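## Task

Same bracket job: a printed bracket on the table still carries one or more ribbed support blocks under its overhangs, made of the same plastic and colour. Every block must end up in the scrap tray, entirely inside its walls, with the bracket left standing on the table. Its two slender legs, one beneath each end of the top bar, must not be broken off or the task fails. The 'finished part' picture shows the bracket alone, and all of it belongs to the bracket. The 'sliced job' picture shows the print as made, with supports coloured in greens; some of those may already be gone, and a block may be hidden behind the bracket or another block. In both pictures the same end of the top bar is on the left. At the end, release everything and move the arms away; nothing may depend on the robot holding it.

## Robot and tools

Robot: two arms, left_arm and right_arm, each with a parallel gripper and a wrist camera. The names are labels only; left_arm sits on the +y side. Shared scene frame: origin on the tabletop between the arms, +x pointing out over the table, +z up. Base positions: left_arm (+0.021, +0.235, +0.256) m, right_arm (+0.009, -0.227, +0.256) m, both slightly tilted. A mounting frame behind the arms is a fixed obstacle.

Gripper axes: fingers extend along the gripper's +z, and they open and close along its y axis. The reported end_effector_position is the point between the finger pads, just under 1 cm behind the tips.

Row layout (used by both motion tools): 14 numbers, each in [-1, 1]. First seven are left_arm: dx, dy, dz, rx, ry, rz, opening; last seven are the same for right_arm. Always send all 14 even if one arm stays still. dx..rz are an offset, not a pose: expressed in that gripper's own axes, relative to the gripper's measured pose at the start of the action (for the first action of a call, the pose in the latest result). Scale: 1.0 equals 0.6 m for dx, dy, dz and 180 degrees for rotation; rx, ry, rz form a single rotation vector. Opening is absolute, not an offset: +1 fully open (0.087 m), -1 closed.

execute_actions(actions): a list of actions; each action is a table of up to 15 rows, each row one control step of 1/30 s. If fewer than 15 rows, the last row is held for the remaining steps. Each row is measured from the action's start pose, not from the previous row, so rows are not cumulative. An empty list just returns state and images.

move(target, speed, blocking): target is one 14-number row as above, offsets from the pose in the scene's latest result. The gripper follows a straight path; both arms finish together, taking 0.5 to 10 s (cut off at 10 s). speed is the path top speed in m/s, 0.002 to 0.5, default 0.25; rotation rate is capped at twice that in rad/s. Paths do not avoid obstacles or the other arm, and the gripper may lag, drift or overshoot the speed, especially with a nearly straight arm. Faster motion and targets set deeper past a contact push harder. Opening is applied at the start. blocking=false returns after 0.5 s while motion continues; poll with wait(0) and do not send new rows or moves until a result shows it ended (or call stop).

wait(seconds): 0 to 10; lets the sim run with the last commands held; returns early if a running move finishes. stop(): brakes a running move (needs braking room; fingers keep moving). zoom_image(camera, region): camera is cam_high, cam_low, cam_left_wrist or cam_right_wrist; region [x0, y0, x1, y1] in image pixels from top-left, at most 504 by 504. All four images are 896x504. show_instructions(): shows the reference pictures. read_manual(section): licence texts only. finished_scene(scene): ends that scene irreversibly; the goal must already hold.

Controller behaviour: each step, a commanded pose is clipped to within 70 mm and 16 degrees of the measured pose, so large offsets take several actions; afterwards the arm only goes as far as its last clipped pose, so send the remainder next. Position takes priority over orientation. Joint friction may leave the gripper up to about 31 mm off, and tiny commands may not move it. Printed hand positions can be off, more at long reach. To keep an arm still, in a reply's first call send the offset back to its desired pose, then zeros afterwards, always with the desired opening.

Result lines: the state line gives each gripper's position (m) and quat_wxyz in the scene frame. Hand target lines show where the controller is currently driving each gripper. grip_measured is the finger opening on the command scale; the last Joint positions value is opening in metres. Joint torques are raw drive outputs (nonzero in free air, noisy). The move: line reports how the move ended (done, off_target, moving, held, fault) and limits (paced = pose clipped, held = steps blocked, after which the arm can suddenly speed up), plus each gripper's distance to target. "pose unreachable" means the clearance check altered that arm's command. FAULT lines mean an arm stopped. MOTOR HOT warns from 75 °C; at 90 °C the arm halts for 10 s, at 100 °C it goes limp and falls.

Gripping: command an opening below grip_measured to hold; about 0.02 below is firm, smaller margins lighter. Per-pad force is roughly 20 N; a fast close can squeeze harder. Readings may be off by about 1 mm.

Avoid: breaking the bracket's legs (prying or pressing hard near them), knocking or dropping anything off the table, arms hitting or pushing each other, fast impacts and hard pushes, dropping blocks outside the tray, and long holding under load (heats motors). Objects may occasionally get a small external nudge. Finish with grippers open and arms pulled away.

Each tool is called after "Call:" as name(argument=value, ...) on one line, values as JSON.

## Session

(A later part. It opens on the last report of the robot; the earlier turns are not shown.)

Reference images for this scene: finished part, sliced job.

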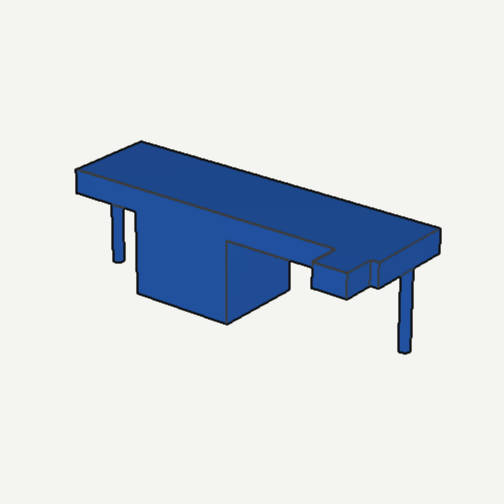

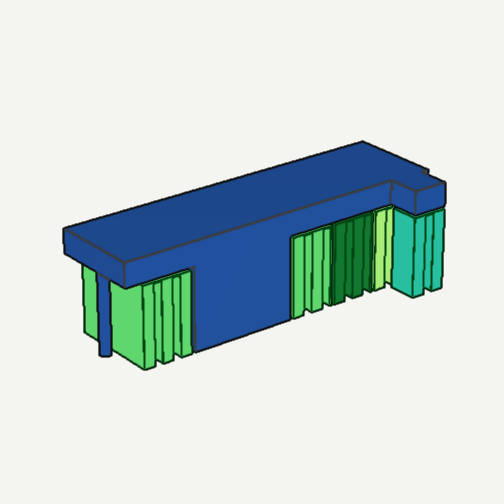

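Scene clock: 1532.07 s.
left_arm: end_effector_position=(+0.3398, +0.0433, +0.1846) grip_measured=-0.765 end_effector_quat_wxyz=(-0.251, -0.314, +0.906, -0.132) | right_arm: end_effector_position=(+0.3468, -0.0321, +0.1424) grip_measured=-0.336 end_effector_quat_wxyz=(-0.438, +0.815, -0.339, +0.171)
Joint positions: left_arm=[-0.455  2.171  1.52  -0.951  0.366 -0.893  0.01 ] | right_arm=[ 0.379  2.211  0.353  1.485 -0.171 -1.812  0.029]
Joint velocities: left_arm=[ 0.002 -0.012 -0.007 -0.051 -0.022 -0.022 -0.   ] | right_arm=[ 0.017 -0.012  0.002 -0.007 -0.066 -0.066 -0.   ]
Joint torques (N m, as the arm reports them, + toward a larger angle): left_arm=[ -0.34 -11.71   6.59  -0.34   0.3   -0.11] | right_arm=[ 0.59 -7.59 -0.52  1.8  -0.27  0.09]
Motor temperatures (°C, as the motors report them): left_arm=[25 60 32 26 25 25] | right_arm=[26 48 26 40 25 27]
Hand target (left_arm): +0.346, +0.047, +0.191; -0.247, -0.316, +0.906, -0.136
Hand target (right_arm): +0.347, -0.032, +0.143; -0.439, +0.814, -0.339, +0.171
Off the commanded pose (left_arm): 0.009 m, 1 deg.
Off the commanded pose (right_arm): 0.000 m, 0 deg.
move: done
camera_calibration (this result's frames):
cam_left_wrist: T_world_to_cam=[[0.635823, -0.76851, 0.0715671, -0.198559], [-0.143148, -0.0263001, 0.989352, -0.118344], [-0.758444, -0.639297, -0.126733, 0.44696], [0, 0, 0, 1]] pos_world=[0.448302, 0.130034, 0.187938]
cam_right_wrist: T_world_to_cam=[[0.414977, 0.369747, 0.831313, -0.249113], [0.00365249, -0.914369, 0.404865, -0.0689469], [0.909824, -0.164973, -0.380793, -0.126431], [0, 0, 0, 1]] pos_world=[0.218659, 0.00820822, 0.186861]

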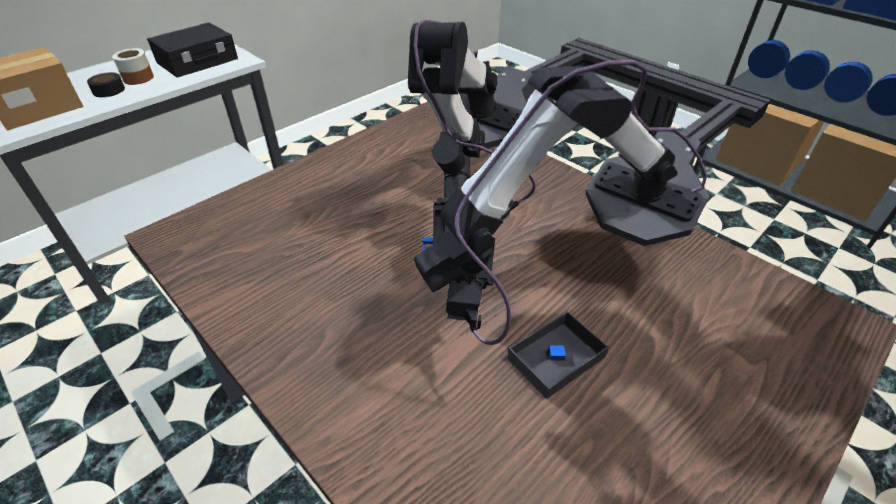

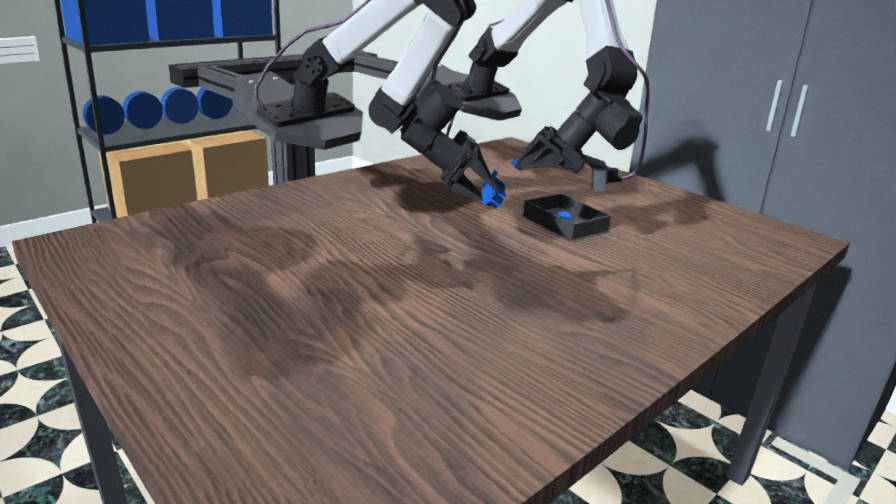

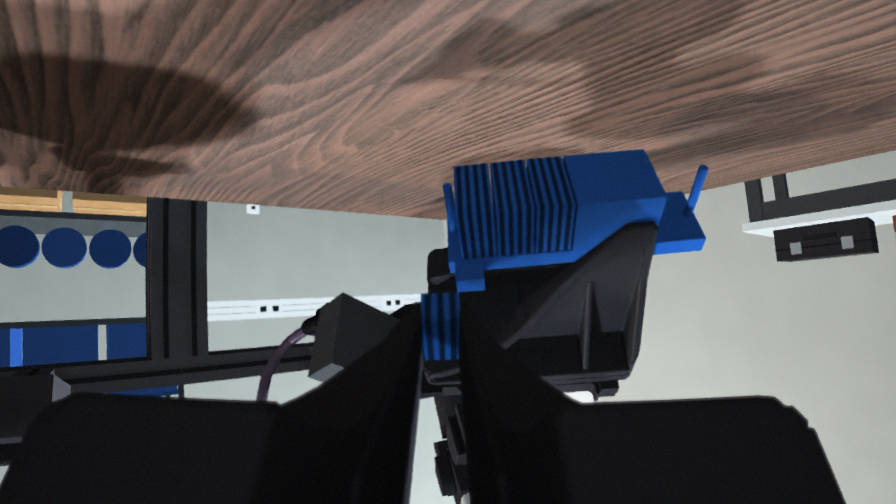

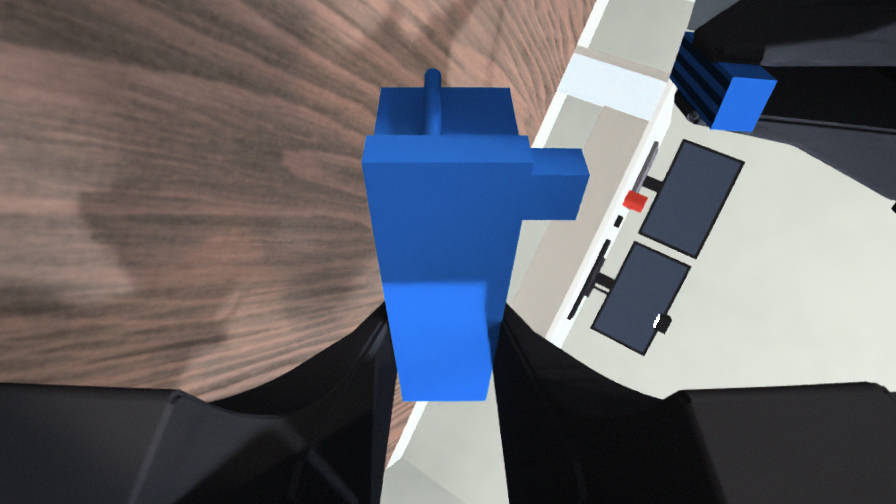

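Call:
move(target=[-0.1948,0.4097,0.0033,-0.0275,-0.1814,0,-0.795,-0.0694,0.0694,0,0,0,0.5,-0.39], speed=0.25)

Scene clock: 1565.97 s.
left_arm: end_effector_position=(+0.2692, +0.2919, +0.0998) grip_measured=-0.765 end_effector_quat_wxyz=(-0.001, -0.326, +0.945, +0.001) | right_arm: end_effector_position=(+0.3016, -0.0153, +0.1128) grip_measured=-0.337 end_effector_quat_wxyz=(+0.435, -0.342, +0.811, +0.188)
Joint positions: left_arm=[ 0.109  1.862  0.737 -0.165  0.013 -0.379  0.01 ] | right_arm=[ 0.391  2.194  0.353  1.477 -0.163 -0.251  0.029]
Joint velocities: left_arm=[-0.002 -0.002  0.007  0.095 -0.051  0.007 -0.   ] | right_arm=[-0.002  0.002  0.007  0.051  0.022  0.007 -0.   ]
Joint torques (N m, as the arm reports them, + toward a larger angle): left_arm=[ 1.57 -8.41  0.77  0.53 -0.04 -0.09] | right_arm=[-0.53 -6.39 -0.26  1.95 -0.31  0.11]
Motor temperatures (°C, as the motors report them): left_arm=[25 63 33 26 25 25] | right_arm=[26 47 26 40 25 27]
Hand target (left_arm): +0.264, +0.295, +0.100; +0.002, -0.327, +0.945, +0.005
Hand target (right_arm): +0.300, -0.019, +0.109; +0.430, -0.336, +0.816, +0.189
Off the commanded pose (left_arm): 0.007 m, 0 deg.
Off the commanded pose (right_arm): 0.006 m, 1 deg.
move: done
camera_calibration (this result's frames):
cam_left_wrist: T_world_to_cam=[[0.620752, -0.783949, -0.00955275, 0.0601282], [-0.497527, -0.403314, 0.767988, 0.189567], [-0.605916, -0.471977, -0.640394, 0.502943], [0, 0, 0, 1]] pos_world=[0.361731, 0.36097, 0.177071]
cam_right_wrist: T_world_to_cam=[[0.708668, -0.705213, -0.0215661, -0.220845], [-0.702942, -0.703104, -0.107324, 0.232701], [0.0605233, 0.091217, -0.99399, 0.23546], [0, 0, 0, 1]] pos_world=[0.30583, -0.0136075, 0.254257]

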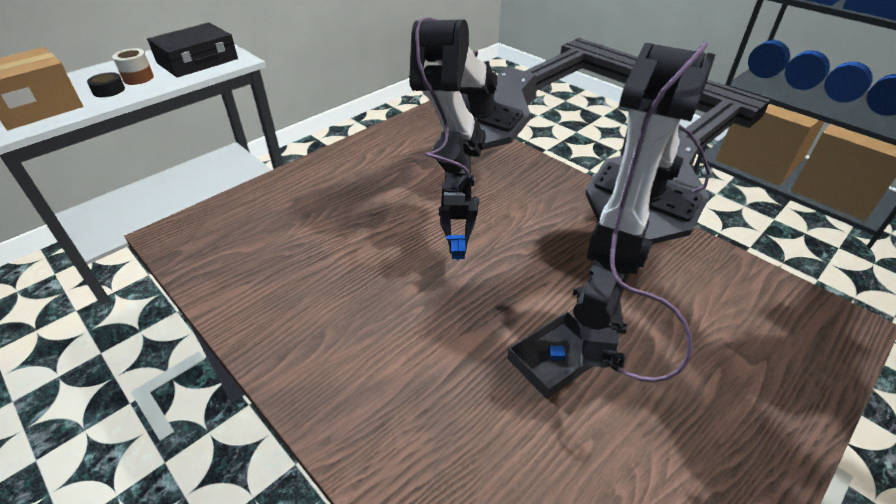

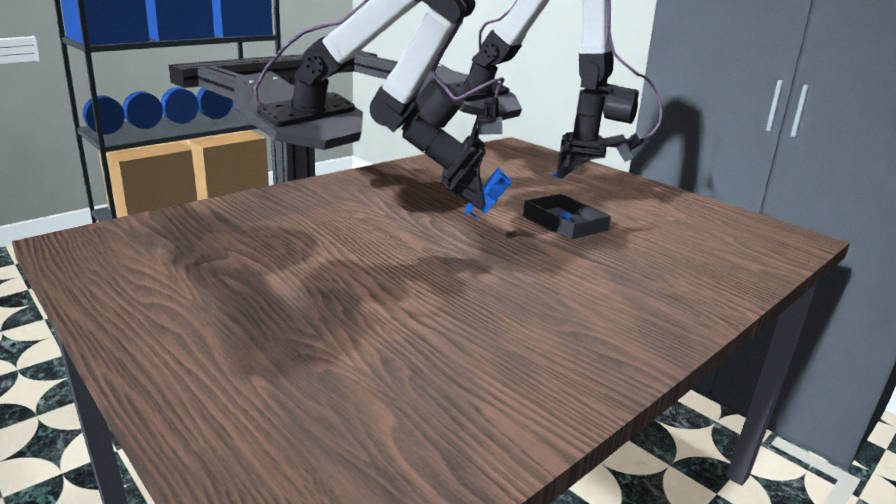

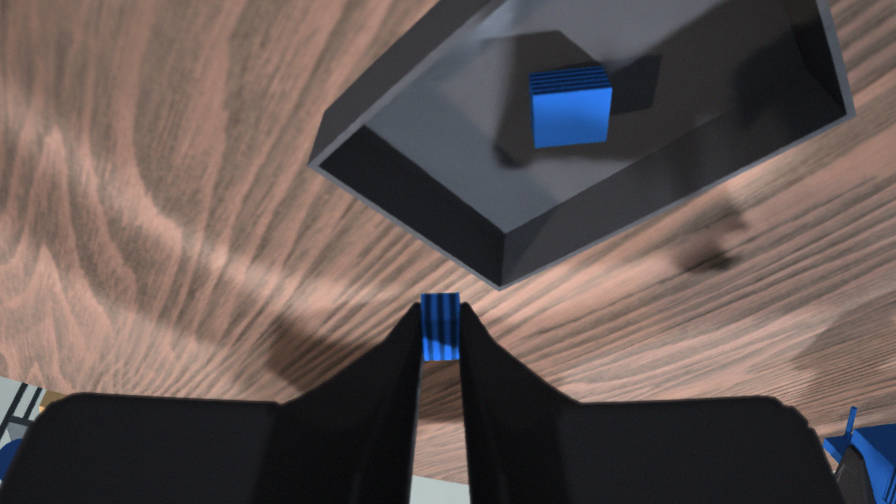

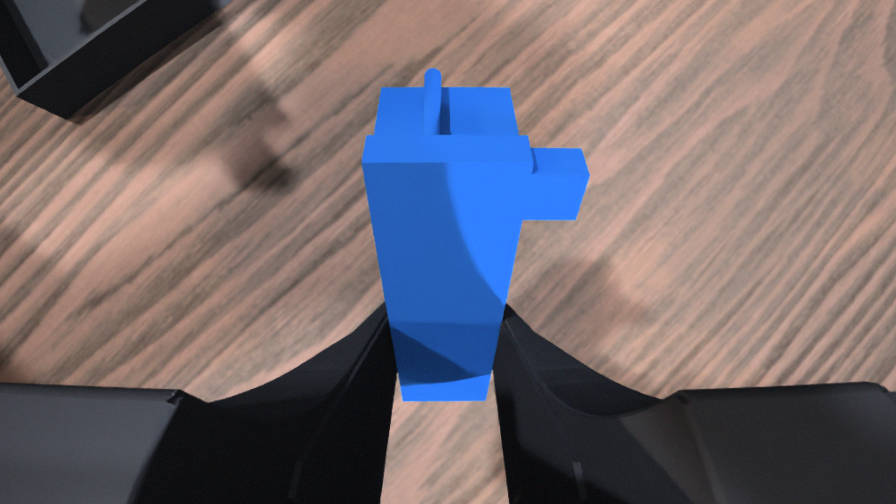

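Call:
move(target=[0.015,-0.0147,0.1367,0,0,0,-0.795,0,0,0,0,0,0,-0.39], speed=0.12)

Scene clock: 1606.43 s.
left_arm: end_effector_position=(+0.2608, +0.2792, +0.0238) grip_measured=-0.765 end_effector_quat_wxyz=(-0.006, -0.328, +0.945, -0.002) | right_arm: end_effector_position=(+0.3017, -0.0152, +0.1130) grip_measured=-0.337 end_effector_quat_wxyz=(+0.435, -0.341, +0.811, +0.188)
Joint positions: left_arm=[ 0.075  2.187  0.764  0.125  0.009 -0.416  0.01 ] | right_arm=[ 0.391  2.194  0.353  1.478 -0.163 -0.249  0.029]
Joint velocities: left_arm=[-0.002  0.017  0.002  0.066  0.022 -0.081 -0.   ] | right_arm=[ 0.002 -0.012 -0.012 -0.022 -0.066 -0.022  0.   ]
Joint torques (N m, as the arm reports them, + toward a larger angle): left_arm=[-0.56 -6.04  2.89  0.56 -0.06 -0.19] | right_arm=[ 0.62 -7.59 -0.28  1.88 -0.23  0.02]
Motor temperatures (°C, as the motors report them): left_arm=[25 57 31 26 25 25] | right_arm=[26 45 26 42 25 27]
Hand target (left_arm): +0.266, +0.278, +0.017; -0.001, -0.326, +0.945, +0.000
Hand target (right_arm): +0.302, -0.015, +0.113; +0.435, -0.342, +0.811, +0.188
Off the commanded pose (left_arm): 0.009 m, 1 deg.
Off the commanded pose (right_arm): 0.000 m, 0 deg.
move: done
camera_calibration (this result's frames):
cam_left_wrist: T_world_to_cam=[[0.624178, -0.78124, -0.00813473, 0.0529796], [-0.490062, -0.399605, 0.774697, 0.23541], [-0.608475, -0.479562, -0.632281, 0.44579], [0, 0, 0, 1]] pos_world=[0.353549, 0.349245, 0.0999237]
cam_right_wrist: T_world_to_cam=[[0.707851, -0.705989, -0.0229626, -0.220421], [-0.703797, -0.702141, -0.108018, 0.233191], [0.0601365, 0.0926217, -0.993884, 0.235707], [0, 0, 0, 1]] pos_world=[0.30597, -0.0137131, 0.254393]

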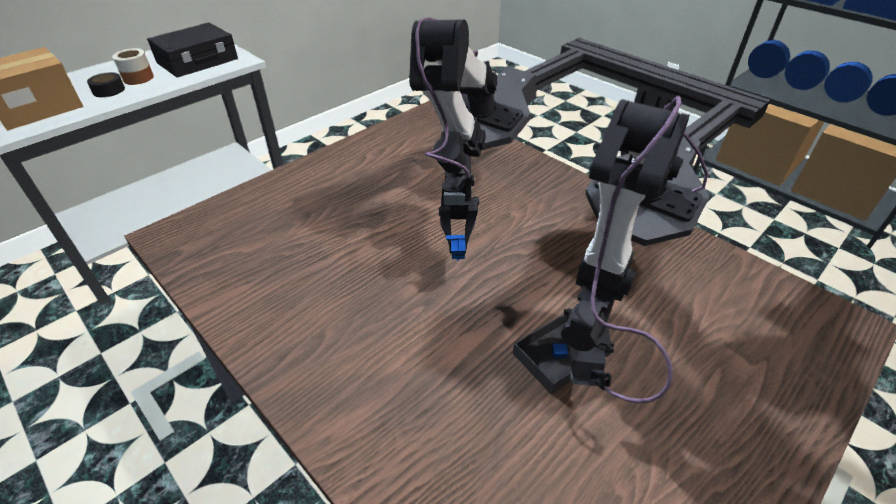

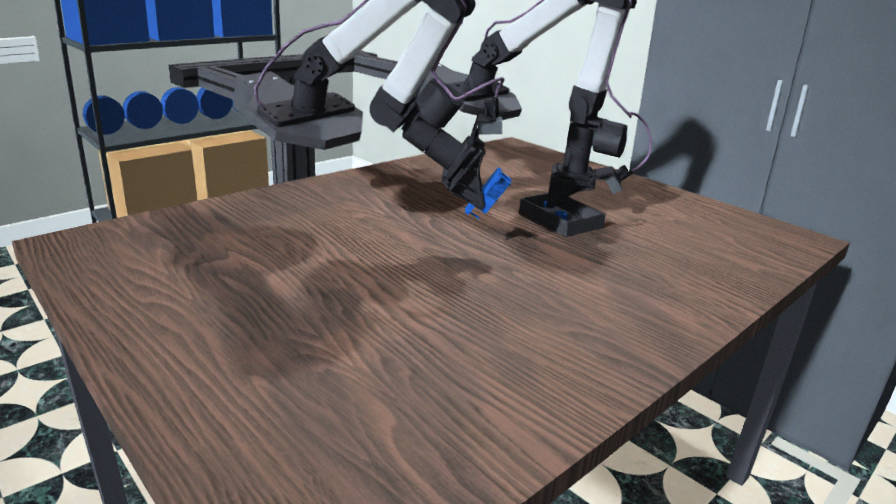

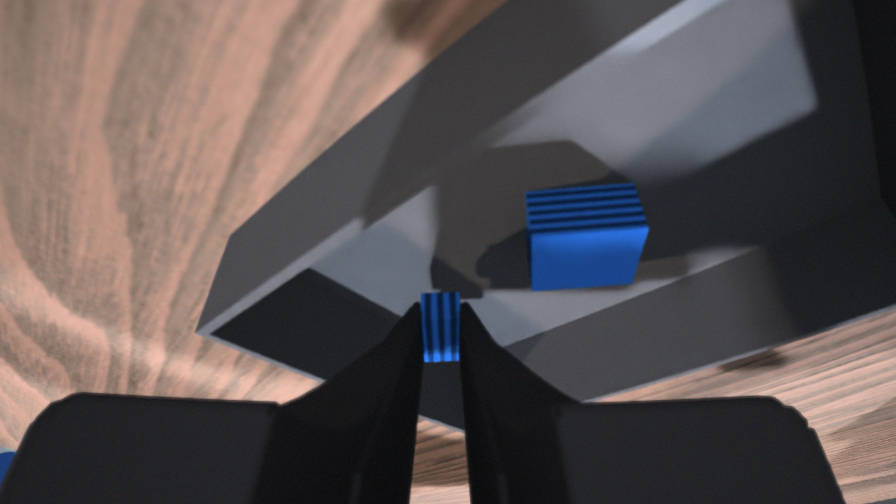

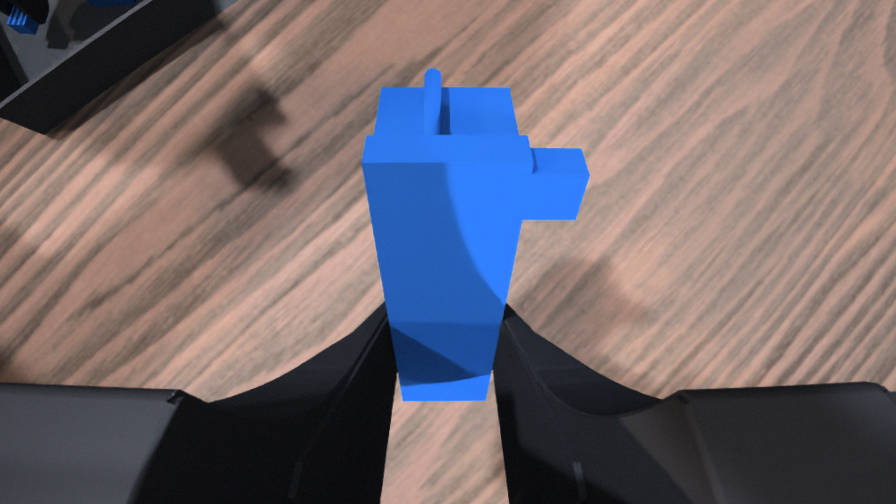

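Call:
execute_actions(actions=[[[-0.004,-0.005,0.0125,0,0,0,-0.795,0,0,0,0,0,0,-0.39],[-0.004,-0.005,0.0135,0,0,0,-0.795,0,0,0,0,0,0,-0.39],[-0.004,-0.005,0.0145,0,0,0,-0.795,0,0,0,0,0,0,-0.39],[-0.004,-0.005,0.0155,0,0,0,-0.795,0,0,0,0,0,0,-0.39],[-0.004,-0.005,0.0165,0,0,0,-0.795,0,0,0,0,0,0,-0.39],[-0.004,-0.005,0.0175,0,0,0,-0.795,0,0,0,0,0,0,-0.39],[-0.004,-0.005,0.0185,0,0,0,-0.795,0,0,0,0,0,0,-0.39],[-0.004,-0.005,0.0195,0,0,0,-0.795,0,0,0,0,0,0,-0.39],[-0.004,-0.005,0.0205,0,0,0,-0.795,0,0,0,0,0,0,-0.39],[-0.004,-0.005,0.0215,0,0,0,-0.795,0,0,0,0,0,0,-0.39],[-0.004,-0.005,0.0225,0,0,0,-0.795,0,0,0,0,0,0,-0.39],[-0.004,-0.005,0.0233,0,0,0,-0.795,0,0,0,0,0,0,-0.39]]])

Call:
wait(seconds=0.3)

Scene clock: 1627.10 s.
left_arm: end_effector_position=(+0.2579, +0.2785, +0.0170) grip_measured=-0.765 end_effector_quat_wxyz=(-0.012, -0.329, +0.944, -0.001) | right_arm: end_effector_position=(+0.3017, -0.0152, +0.1130) grip_measured=-0.337 end_effector_quat_wxyz=(+0.435, -0.341, +0.811, +0.188)
Joint positions: left_arm=[ 0.075  2.22   0.776  0.133  0.009 -0.416  0.01 ] | right_arm=[ 0.391  2.194  0.353  1.478 -0.163 -0.249  0.029]
Joint velocities: left_arm=[ 0.012 -0.007  0.042  0.11   0.007 -0.095  0.   ] | right_arm=[-0.002 -0.002 -0.002 -0.022 -0.007  0.007  0.001]
Joint torques (N m, as the arm reports them, + toward a larger angle): left_arm=[-0.09 -6.08  2.55  0.48  0.   -0.2 ] | right_arm=[ 0.55 -7.7  -0.32  1.9  -0.25  0.04]
Motor temperatures (°C, as the motors report them): left_arm=[25 53 31 26 25 25] | right_arm=[26 46 25 42 25 27]
Hand target (left_arm): +0.264, +0.278, +0.010; -0.006, -0.328, +0.945, -0.002
Hand target (right_arm): +0.302, -0.015, +0.113; +0.435, -0.341, +0.811, +0.188
Off the commanded pose (left_arm): 0.010 m, 1 deg.
Off the commanded pose (right_arm): 0.000 m, 0 deg.
camera_calibration (this result's frames):
cam_left_wrist: T_world_to_cam=[[0.62439, -0.781003, -0.0131311, 0.0541372], [-0.48069, -0.39744, 0.781651, 0.235842], [-0.61569, -0.481743, -0.623578, 0.441639], [0, 0, 0, 1]] pos_world=[0.351477, 0.348771, 0.0917616]
cam_right_wrist: T_world_to_cam=[[0.707851, -0.705989, -0.0229626, -0.220421], [-0.703797, -0.702141, -0.108018, 0.233191], [0.0601365, 0.0926217, -0.993884, 0.235707], [0, 0, 0, 1]] pos_world=[0.30597, -0.0137131, 0.254393]

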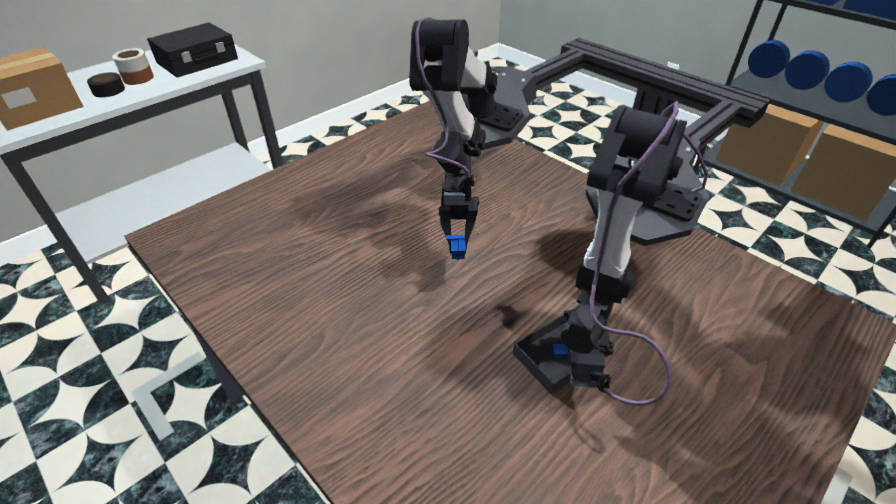

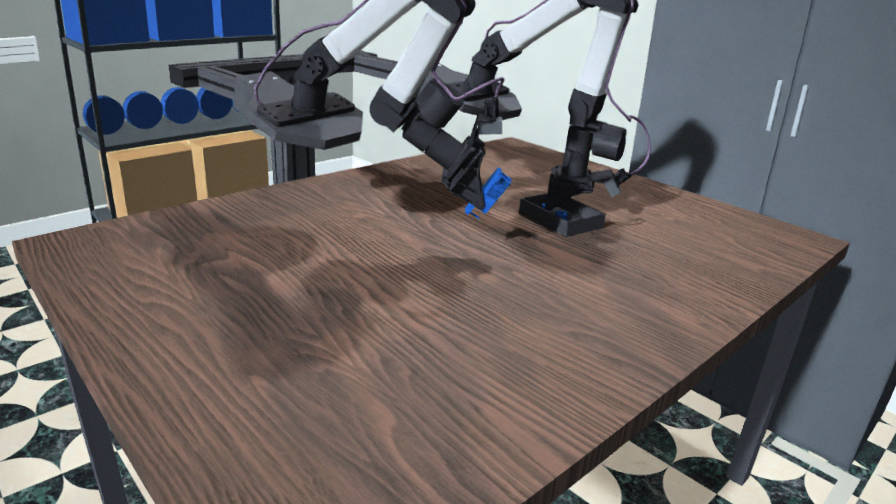

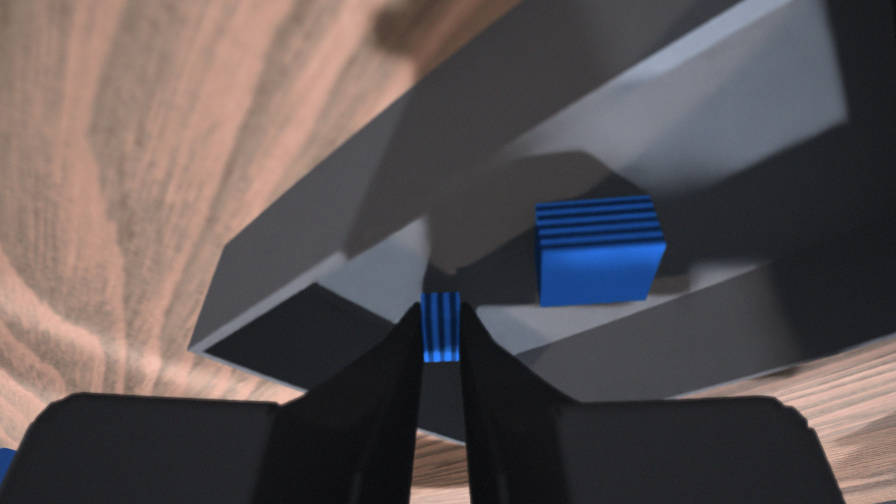

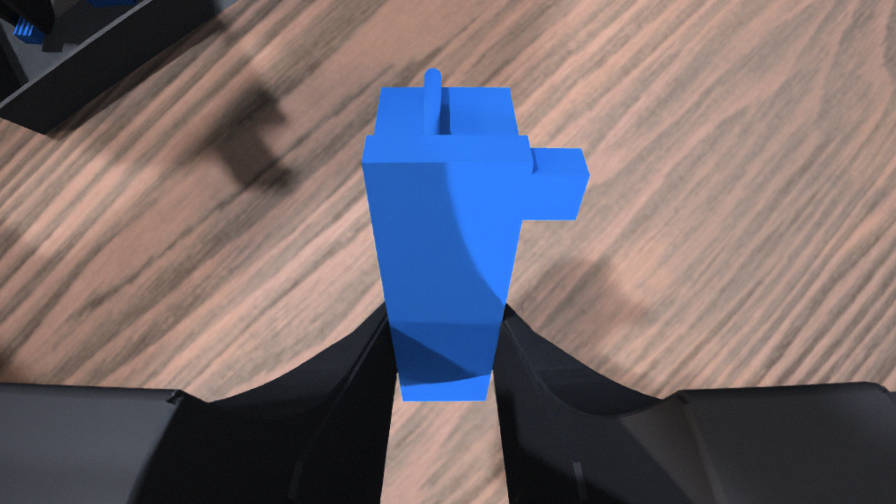

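Scene clock: 1627.40 s.
left_arm: end_effector_position=(+0.2600, +0.2790, +0.0168) grip_measured=-0.765 end_effector_quat_wxyz=(-0.009, -0.329, +0.944, -0.002) | right_arm: end_effector_position=(+0.3017, -0.0152, +0.1130) grip_measured=-0.337 end_effector_quat_wxyz=(+0.435, -0.341, +0.811, +0.188)
Joint positions: left_arm=[ 0.075  2.22   0.778  0.138  0.009 -0.416  0.01 ] | right_arm=[ 0.391  2.194  0.353  1.478 -0.163 -0.249  0.029]
Joint velocities: left_arm=[ 0.002 -0.007  0.007 -0.081 -0.095 -0.066  0.   ] | right_arm=[ 0.007  0.012  0.002 -0.022 -0.022 -0.007  0.   ]
Joint torques (N m, as the arm reports them, + toward a larger angle): left_arm=[-0.18 -6.06  2.53  0.5   0.   -0.22] | right_arm=[ 0.6  -7.65 -0.26  1.89 -0.25  0.02]
Motor temperatures (°C, as the motors report them): left_arm=[25 53 31 26 25 25] | right_arm=[26 46 25 42 25 27]
Hand target (left_arm): +0.264, +0.278, +0.010; -0.006, -0.328, +0.945, -0.002
Hand target (right_arm): +0.302, -0.015, +0.113; +0.435, -0.341, +0.811, +0.188
Off the commanded pose (left_arm): 0.008 m, 0 deg.
Off the commanded pose (right_arm): 0.000 m, 0 deg.
wait: 0.30 s; at rest by 0.20 s
camera_calibration (this result's frames):
cam_left_wrist: T_world_to_cam=[[0.624443, -0.781, -0.0104794, 0.0531819], [-0.485597, -0.398694, 0.777971, 0.238946], [-0.611774, -0.480709, -0.628213, 0.441834], [0, 0, 0, 1]] pos_world=[0.353124, 0.349195, 0.0922303]
cam_right_wrist: T_world_to_cam=[[0.707851, -0.705989, -0.0229626, -0.220421], [-0.703797, -0.702141, -0.108018, 0.233191], [0.0601365, 0.0926217, -0.993884, 0.235707], [0, 0, 0, 1]] pos_world=[0.30597, -0.0137131, 0.254393]

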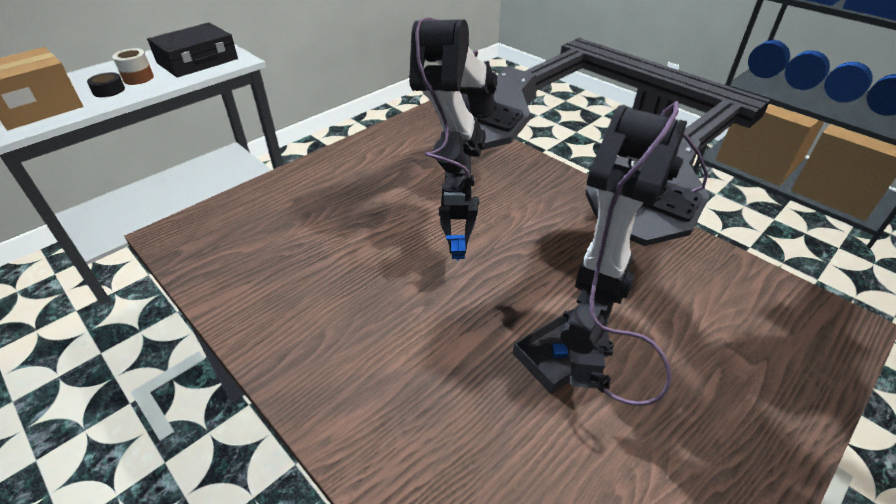

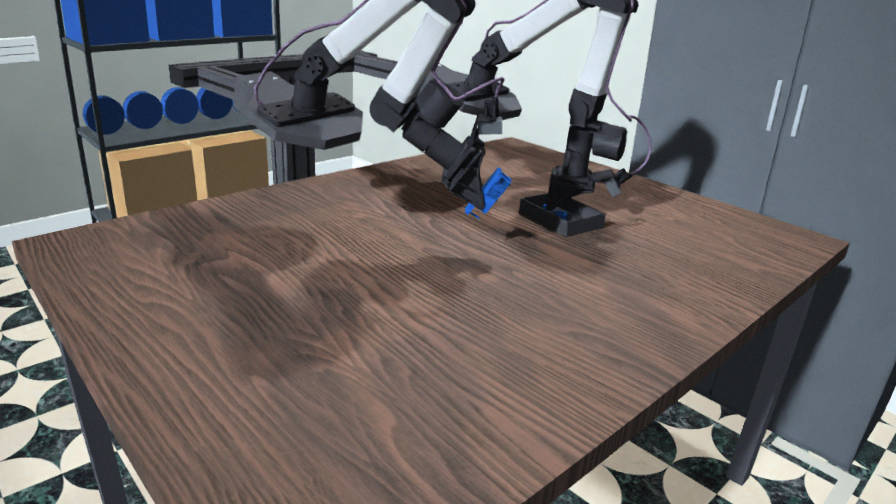

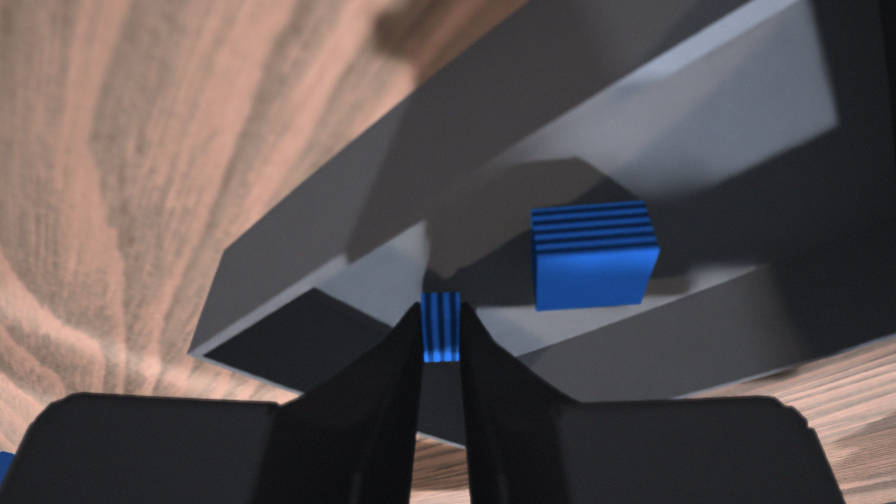

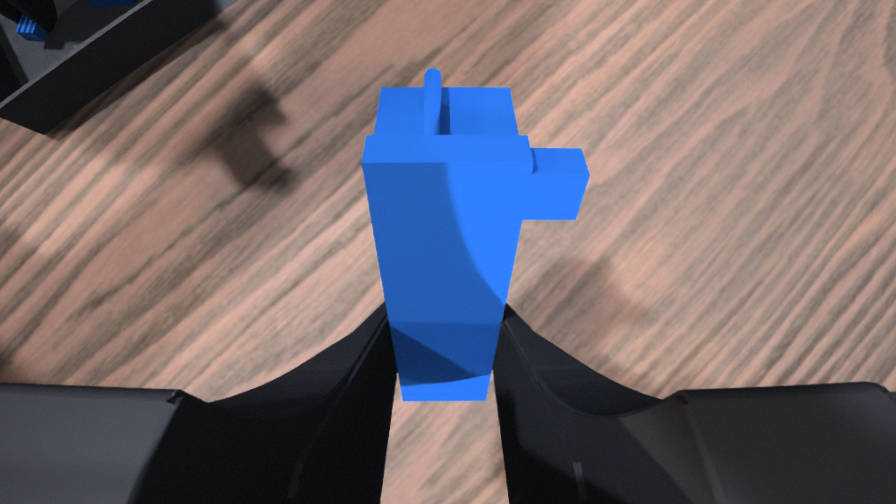

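Call:
execute_actions(actions=[[[0,0,0,0,0,0,-0.77,0,0,0,0,0,0,-0.39],[0,0,0,0,0,0,-0.76,0,0,0,0,0,0,-0.39],[0,0,0,0,0,0,-0.75,0,0,0,0,0,0,-0.39],[0,0,0,0,0,0,-0.74,0,0,0,0,0,0,-0.39],[0,0,0,0,0,0,-0.72,0,0,0,0,0,0,-0.39],[0,0,0,0,0,0,-0.7,0,0,0,0,0,0,-0.39],[0,0,0,0,0,0,-0.68,0,0,0,0,0,0,-0.39],[0,0,0,0,0,0,-0.66,0,0,0,0,0,0,-0.39],[0,0,0,0,0,0,-0.64,0,0,0,0,0,0,-0.39],[0,0,0,0,0,0,-0.62,0,0,0,0,0,0,-0.39],[0,0,0,0,0,0,-0.6,0,0,0,0,0,0,-0.39],[0,0,0,0,0,0,-0.58,0,0,0,0,0,0,-0.39]]])

Call:
move(target=[0,0,-0.16,0,0,0,-0.58,0,0,0,0,0,0,-0.39], speed=0.2)

Scene clock: 1632.57 s.
left_arm: end_effector_position=(+0.2600, +0.2790, +0.0168) grip_measured=-0.580 end_effector_quat_wxyz=(-0.009, -0.329, +0.944, -0.002) | right_arm: end_effector_position=(+0.3017, -0.0152, +0.1130) grip_measured=-0.337 end_effector_quat_wxyz=(+0.435, -0.341, +0.811, +0.188)
Joint positions: left_arm=[ 0.075  2.22   0.778  0.138  0.009 -0.416  0.018] | right_arm=[ 0.391  2.194  0.353  1.478 -0.163 -0.249  0.029]
Joint velocities: left_arm=[-0.002 -0.012 -0.002  0.051 -0.007  0.007  0.   ] | right_arm=[-0.007  0.002 -0.007 -0.007 -0.051 -0.051 -0.001]
Joint torques (N m, as the arm reports them, + toward a larger angle): left_arm=[ 0.58 -8.09  0.79  0.39  0.03 -0.15] | right_arm=[ 0.66 -7.64 -0.28  1.89 -0.25  0.02]
Motor temperatures (°C, as the motors report them): left_arm=[25 52 31 26 25 25] | right_arm=[26 46 25 42 25 27]
Hand target (left_arm): +0.260, +0.279, +0.017; -0.009, -0.329, +0.944, -0.002
Hand target (right_arm): +0.302, -0.015, +0.113; +0.435, -0.341, +0.811, +0.188
Off the commanded pose (left_arm): 0.000 m, 0 deg.
Off the commanded pose (right_arm): 0.000 m, 0 deg.
camera_calibration (this result's frames):
cam_left_wrist: T_world_to_cam=[[0.624443, -0.781, -0.0104794, 0.0531819], [-0.485597, -0.398694, 0.777971, 0.238946], [-0.611774, -0.480709, -0.628213, 0.441834], [0, 0, 0, 1]] pos_world=[0.353124, 0.349195, 0.0922303]
cam_right_wrist: T_world_to_cam=[[0.707851, -0.705989, -0.0229626, -0.220421], [-0.703797, -0.702141, -0.108018, 0.233191], [0.0601365, 0.0926217, -0.993884, 0.235707], [0, 0, 0, 1]] pos_world=[0.30597, -0.0137131, 0.254393]

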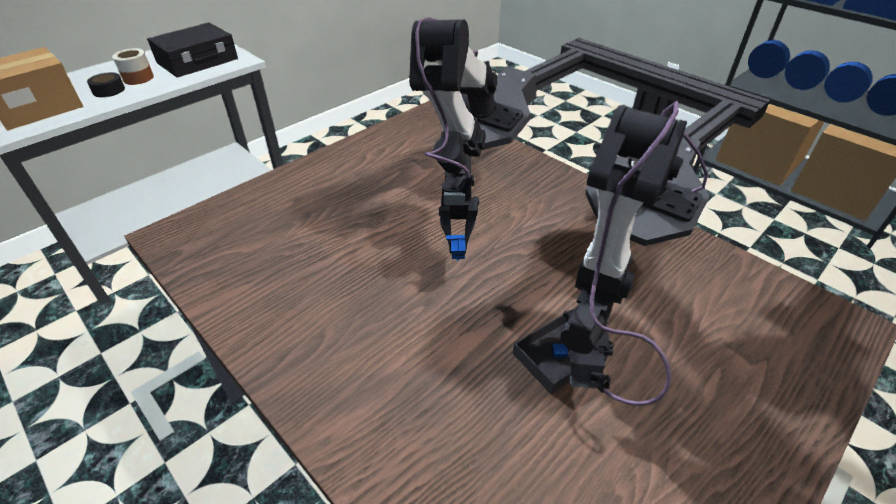

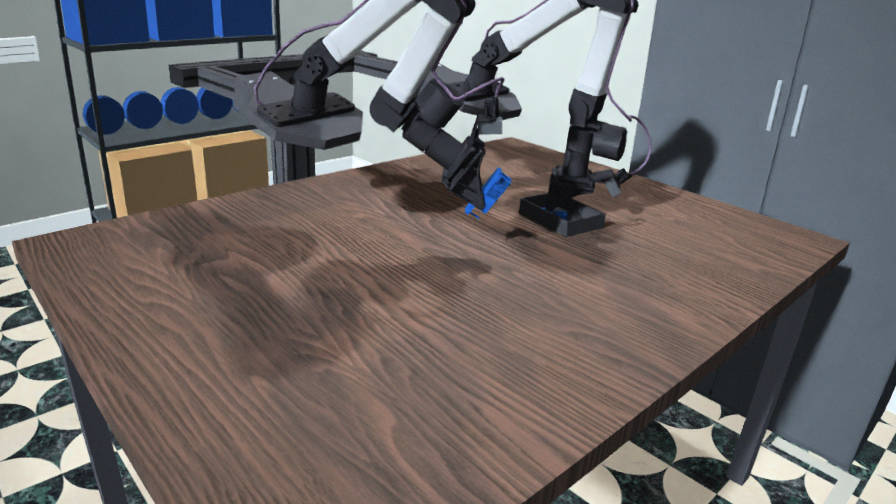

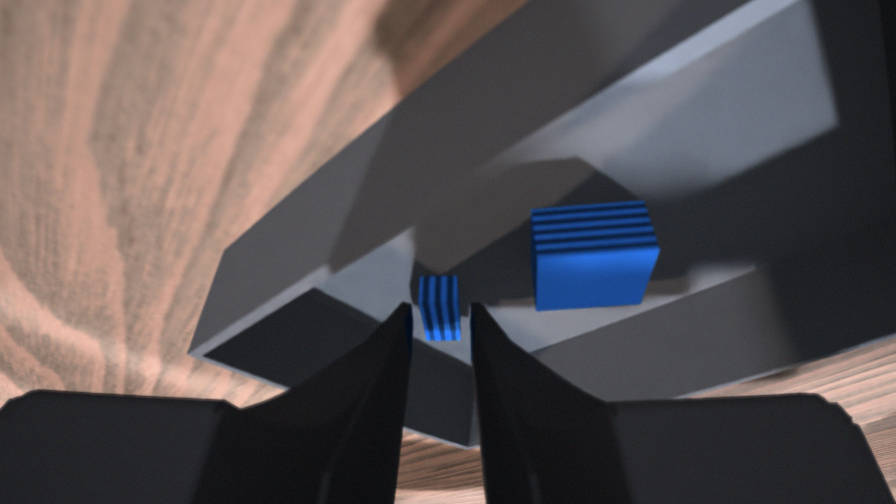

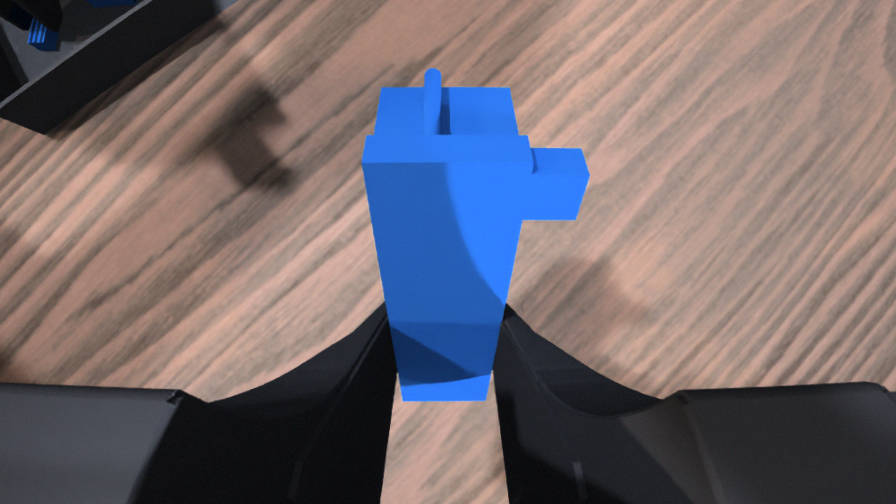

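Scene clock: 1633.77 s.
left_arm: end_effector_position=(+0.2777, +0.2832, +0.1120) grip_measured=-0.580 end_effector_quat_wxyz=(+0.009, -0.329, +0.944, -0.003) | right_arm: end_effector_position=(+0.3017, -0.0152, +0.1130) grip_measured=-0.337 end_effector_quat_wxyz=(+0.435, -0.341, +0.811, +0.188)
Joint positions: left_arm=[ 0.075  1.808  0.738 -0.198  0.009 -0.416  0.018] | right_arm=[ 0.391  2.194  0.353  1.478 -0.163 -0.249  0.029]
Joint velocities: left_arm=[-0.017 -0.007 -0.027 -0.051  0.037 -0.066 -0.   ] | right_arm=[ 0.002 -0.002  0.012 -0.007  0.095 -0.037 -0.001]
Joint torques (N m, as the arm reports them, + toward a larger angle): left_arm=[ 1.07 -8.22  1.    0.28  0.04 -0.14] | right_arm=[ 0.6  -7.65 -0.18  1.89 -0.25  0.02]
Motor temperatures (°C, as the motors report them): left_arm=[25 52 31 26 25 25] | right_arm=[26 46 25 42 25 27]
Hand target (left_arm): +0.263, +0.281, +0.114; -0.009, -0.329, +0.944, -0.002
Hand target (right_arm): +0.302, -0.015, +0.113; +0.435, -0.341, +0.811, +0.188
Off the commanded pose (left_arm): 0.017 m, 2 deg.
Off the commanded pose (right_arm): 0.000 m, 0 deg.
move: off_target (left_arm)
camera_calibration (this result's frames):
cam_left_wrist: T_world_to_cam=[[0.624433, -0.781066, 0.00434075, 0.0447405], [-0.512584, -0.405586, 0.756808, 0.186901], [-0.589357, -0.474801, -0.653623, 0.509484], [0, 0, 0, 1]] pos_world=[0.368133, 0.352653, 0.191369]
cam_right_wrist: T_world_to_cam=[[0.707851, -0.705989, -0.0229626, -0.220421], [-0.703797, -0.702141, -0.108018, 0.233191], [0.0601365, 0.0926217, -0.993884, 0.235707], [0, 0, 0, 1]] pos_world=[0.30597, -0.0137131, 0.254393]

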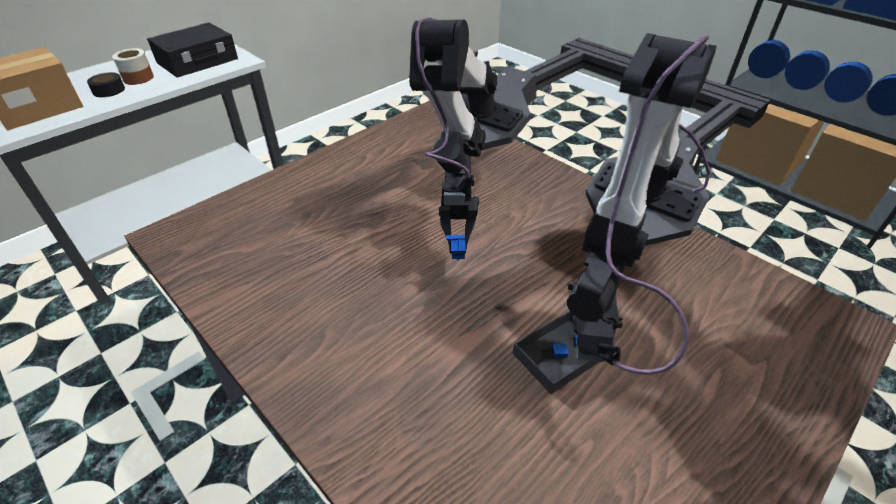

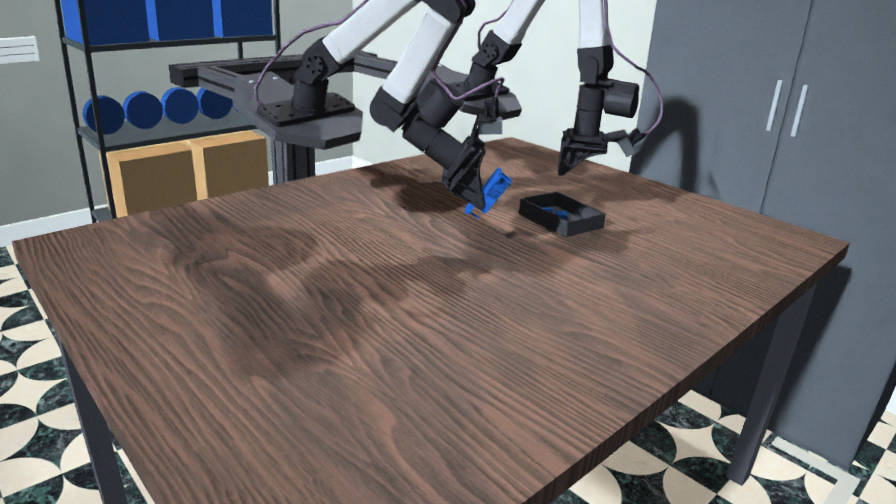

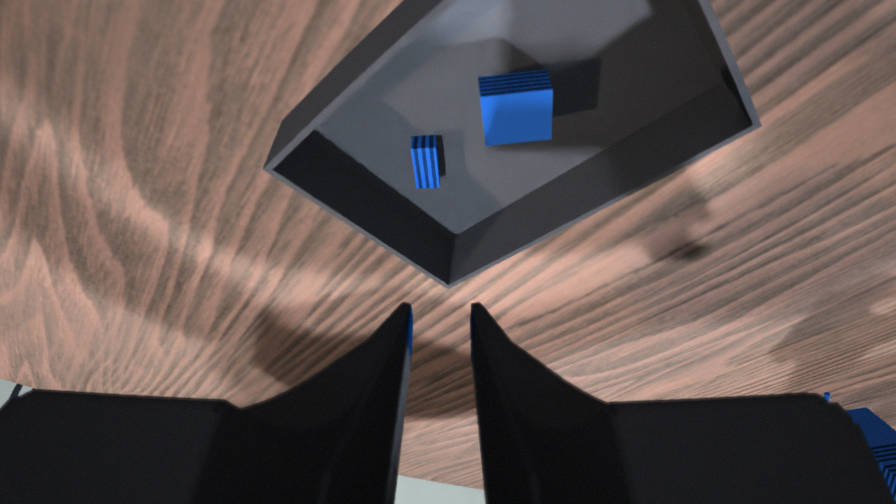

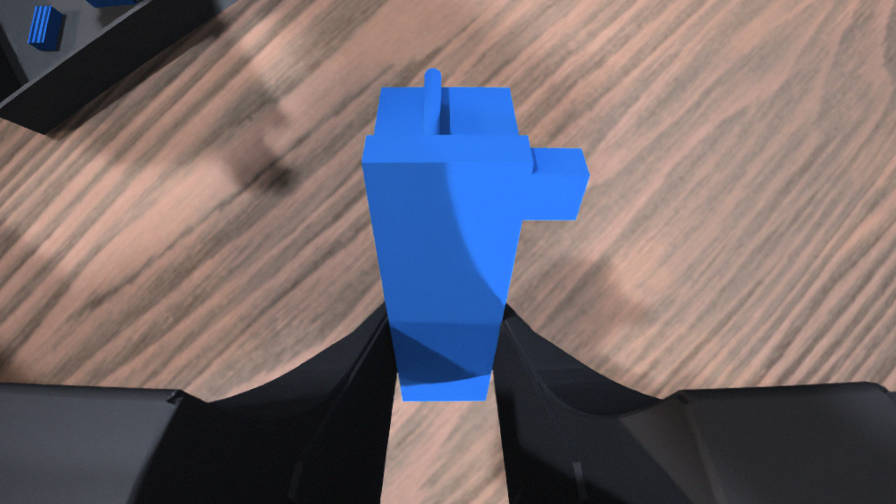

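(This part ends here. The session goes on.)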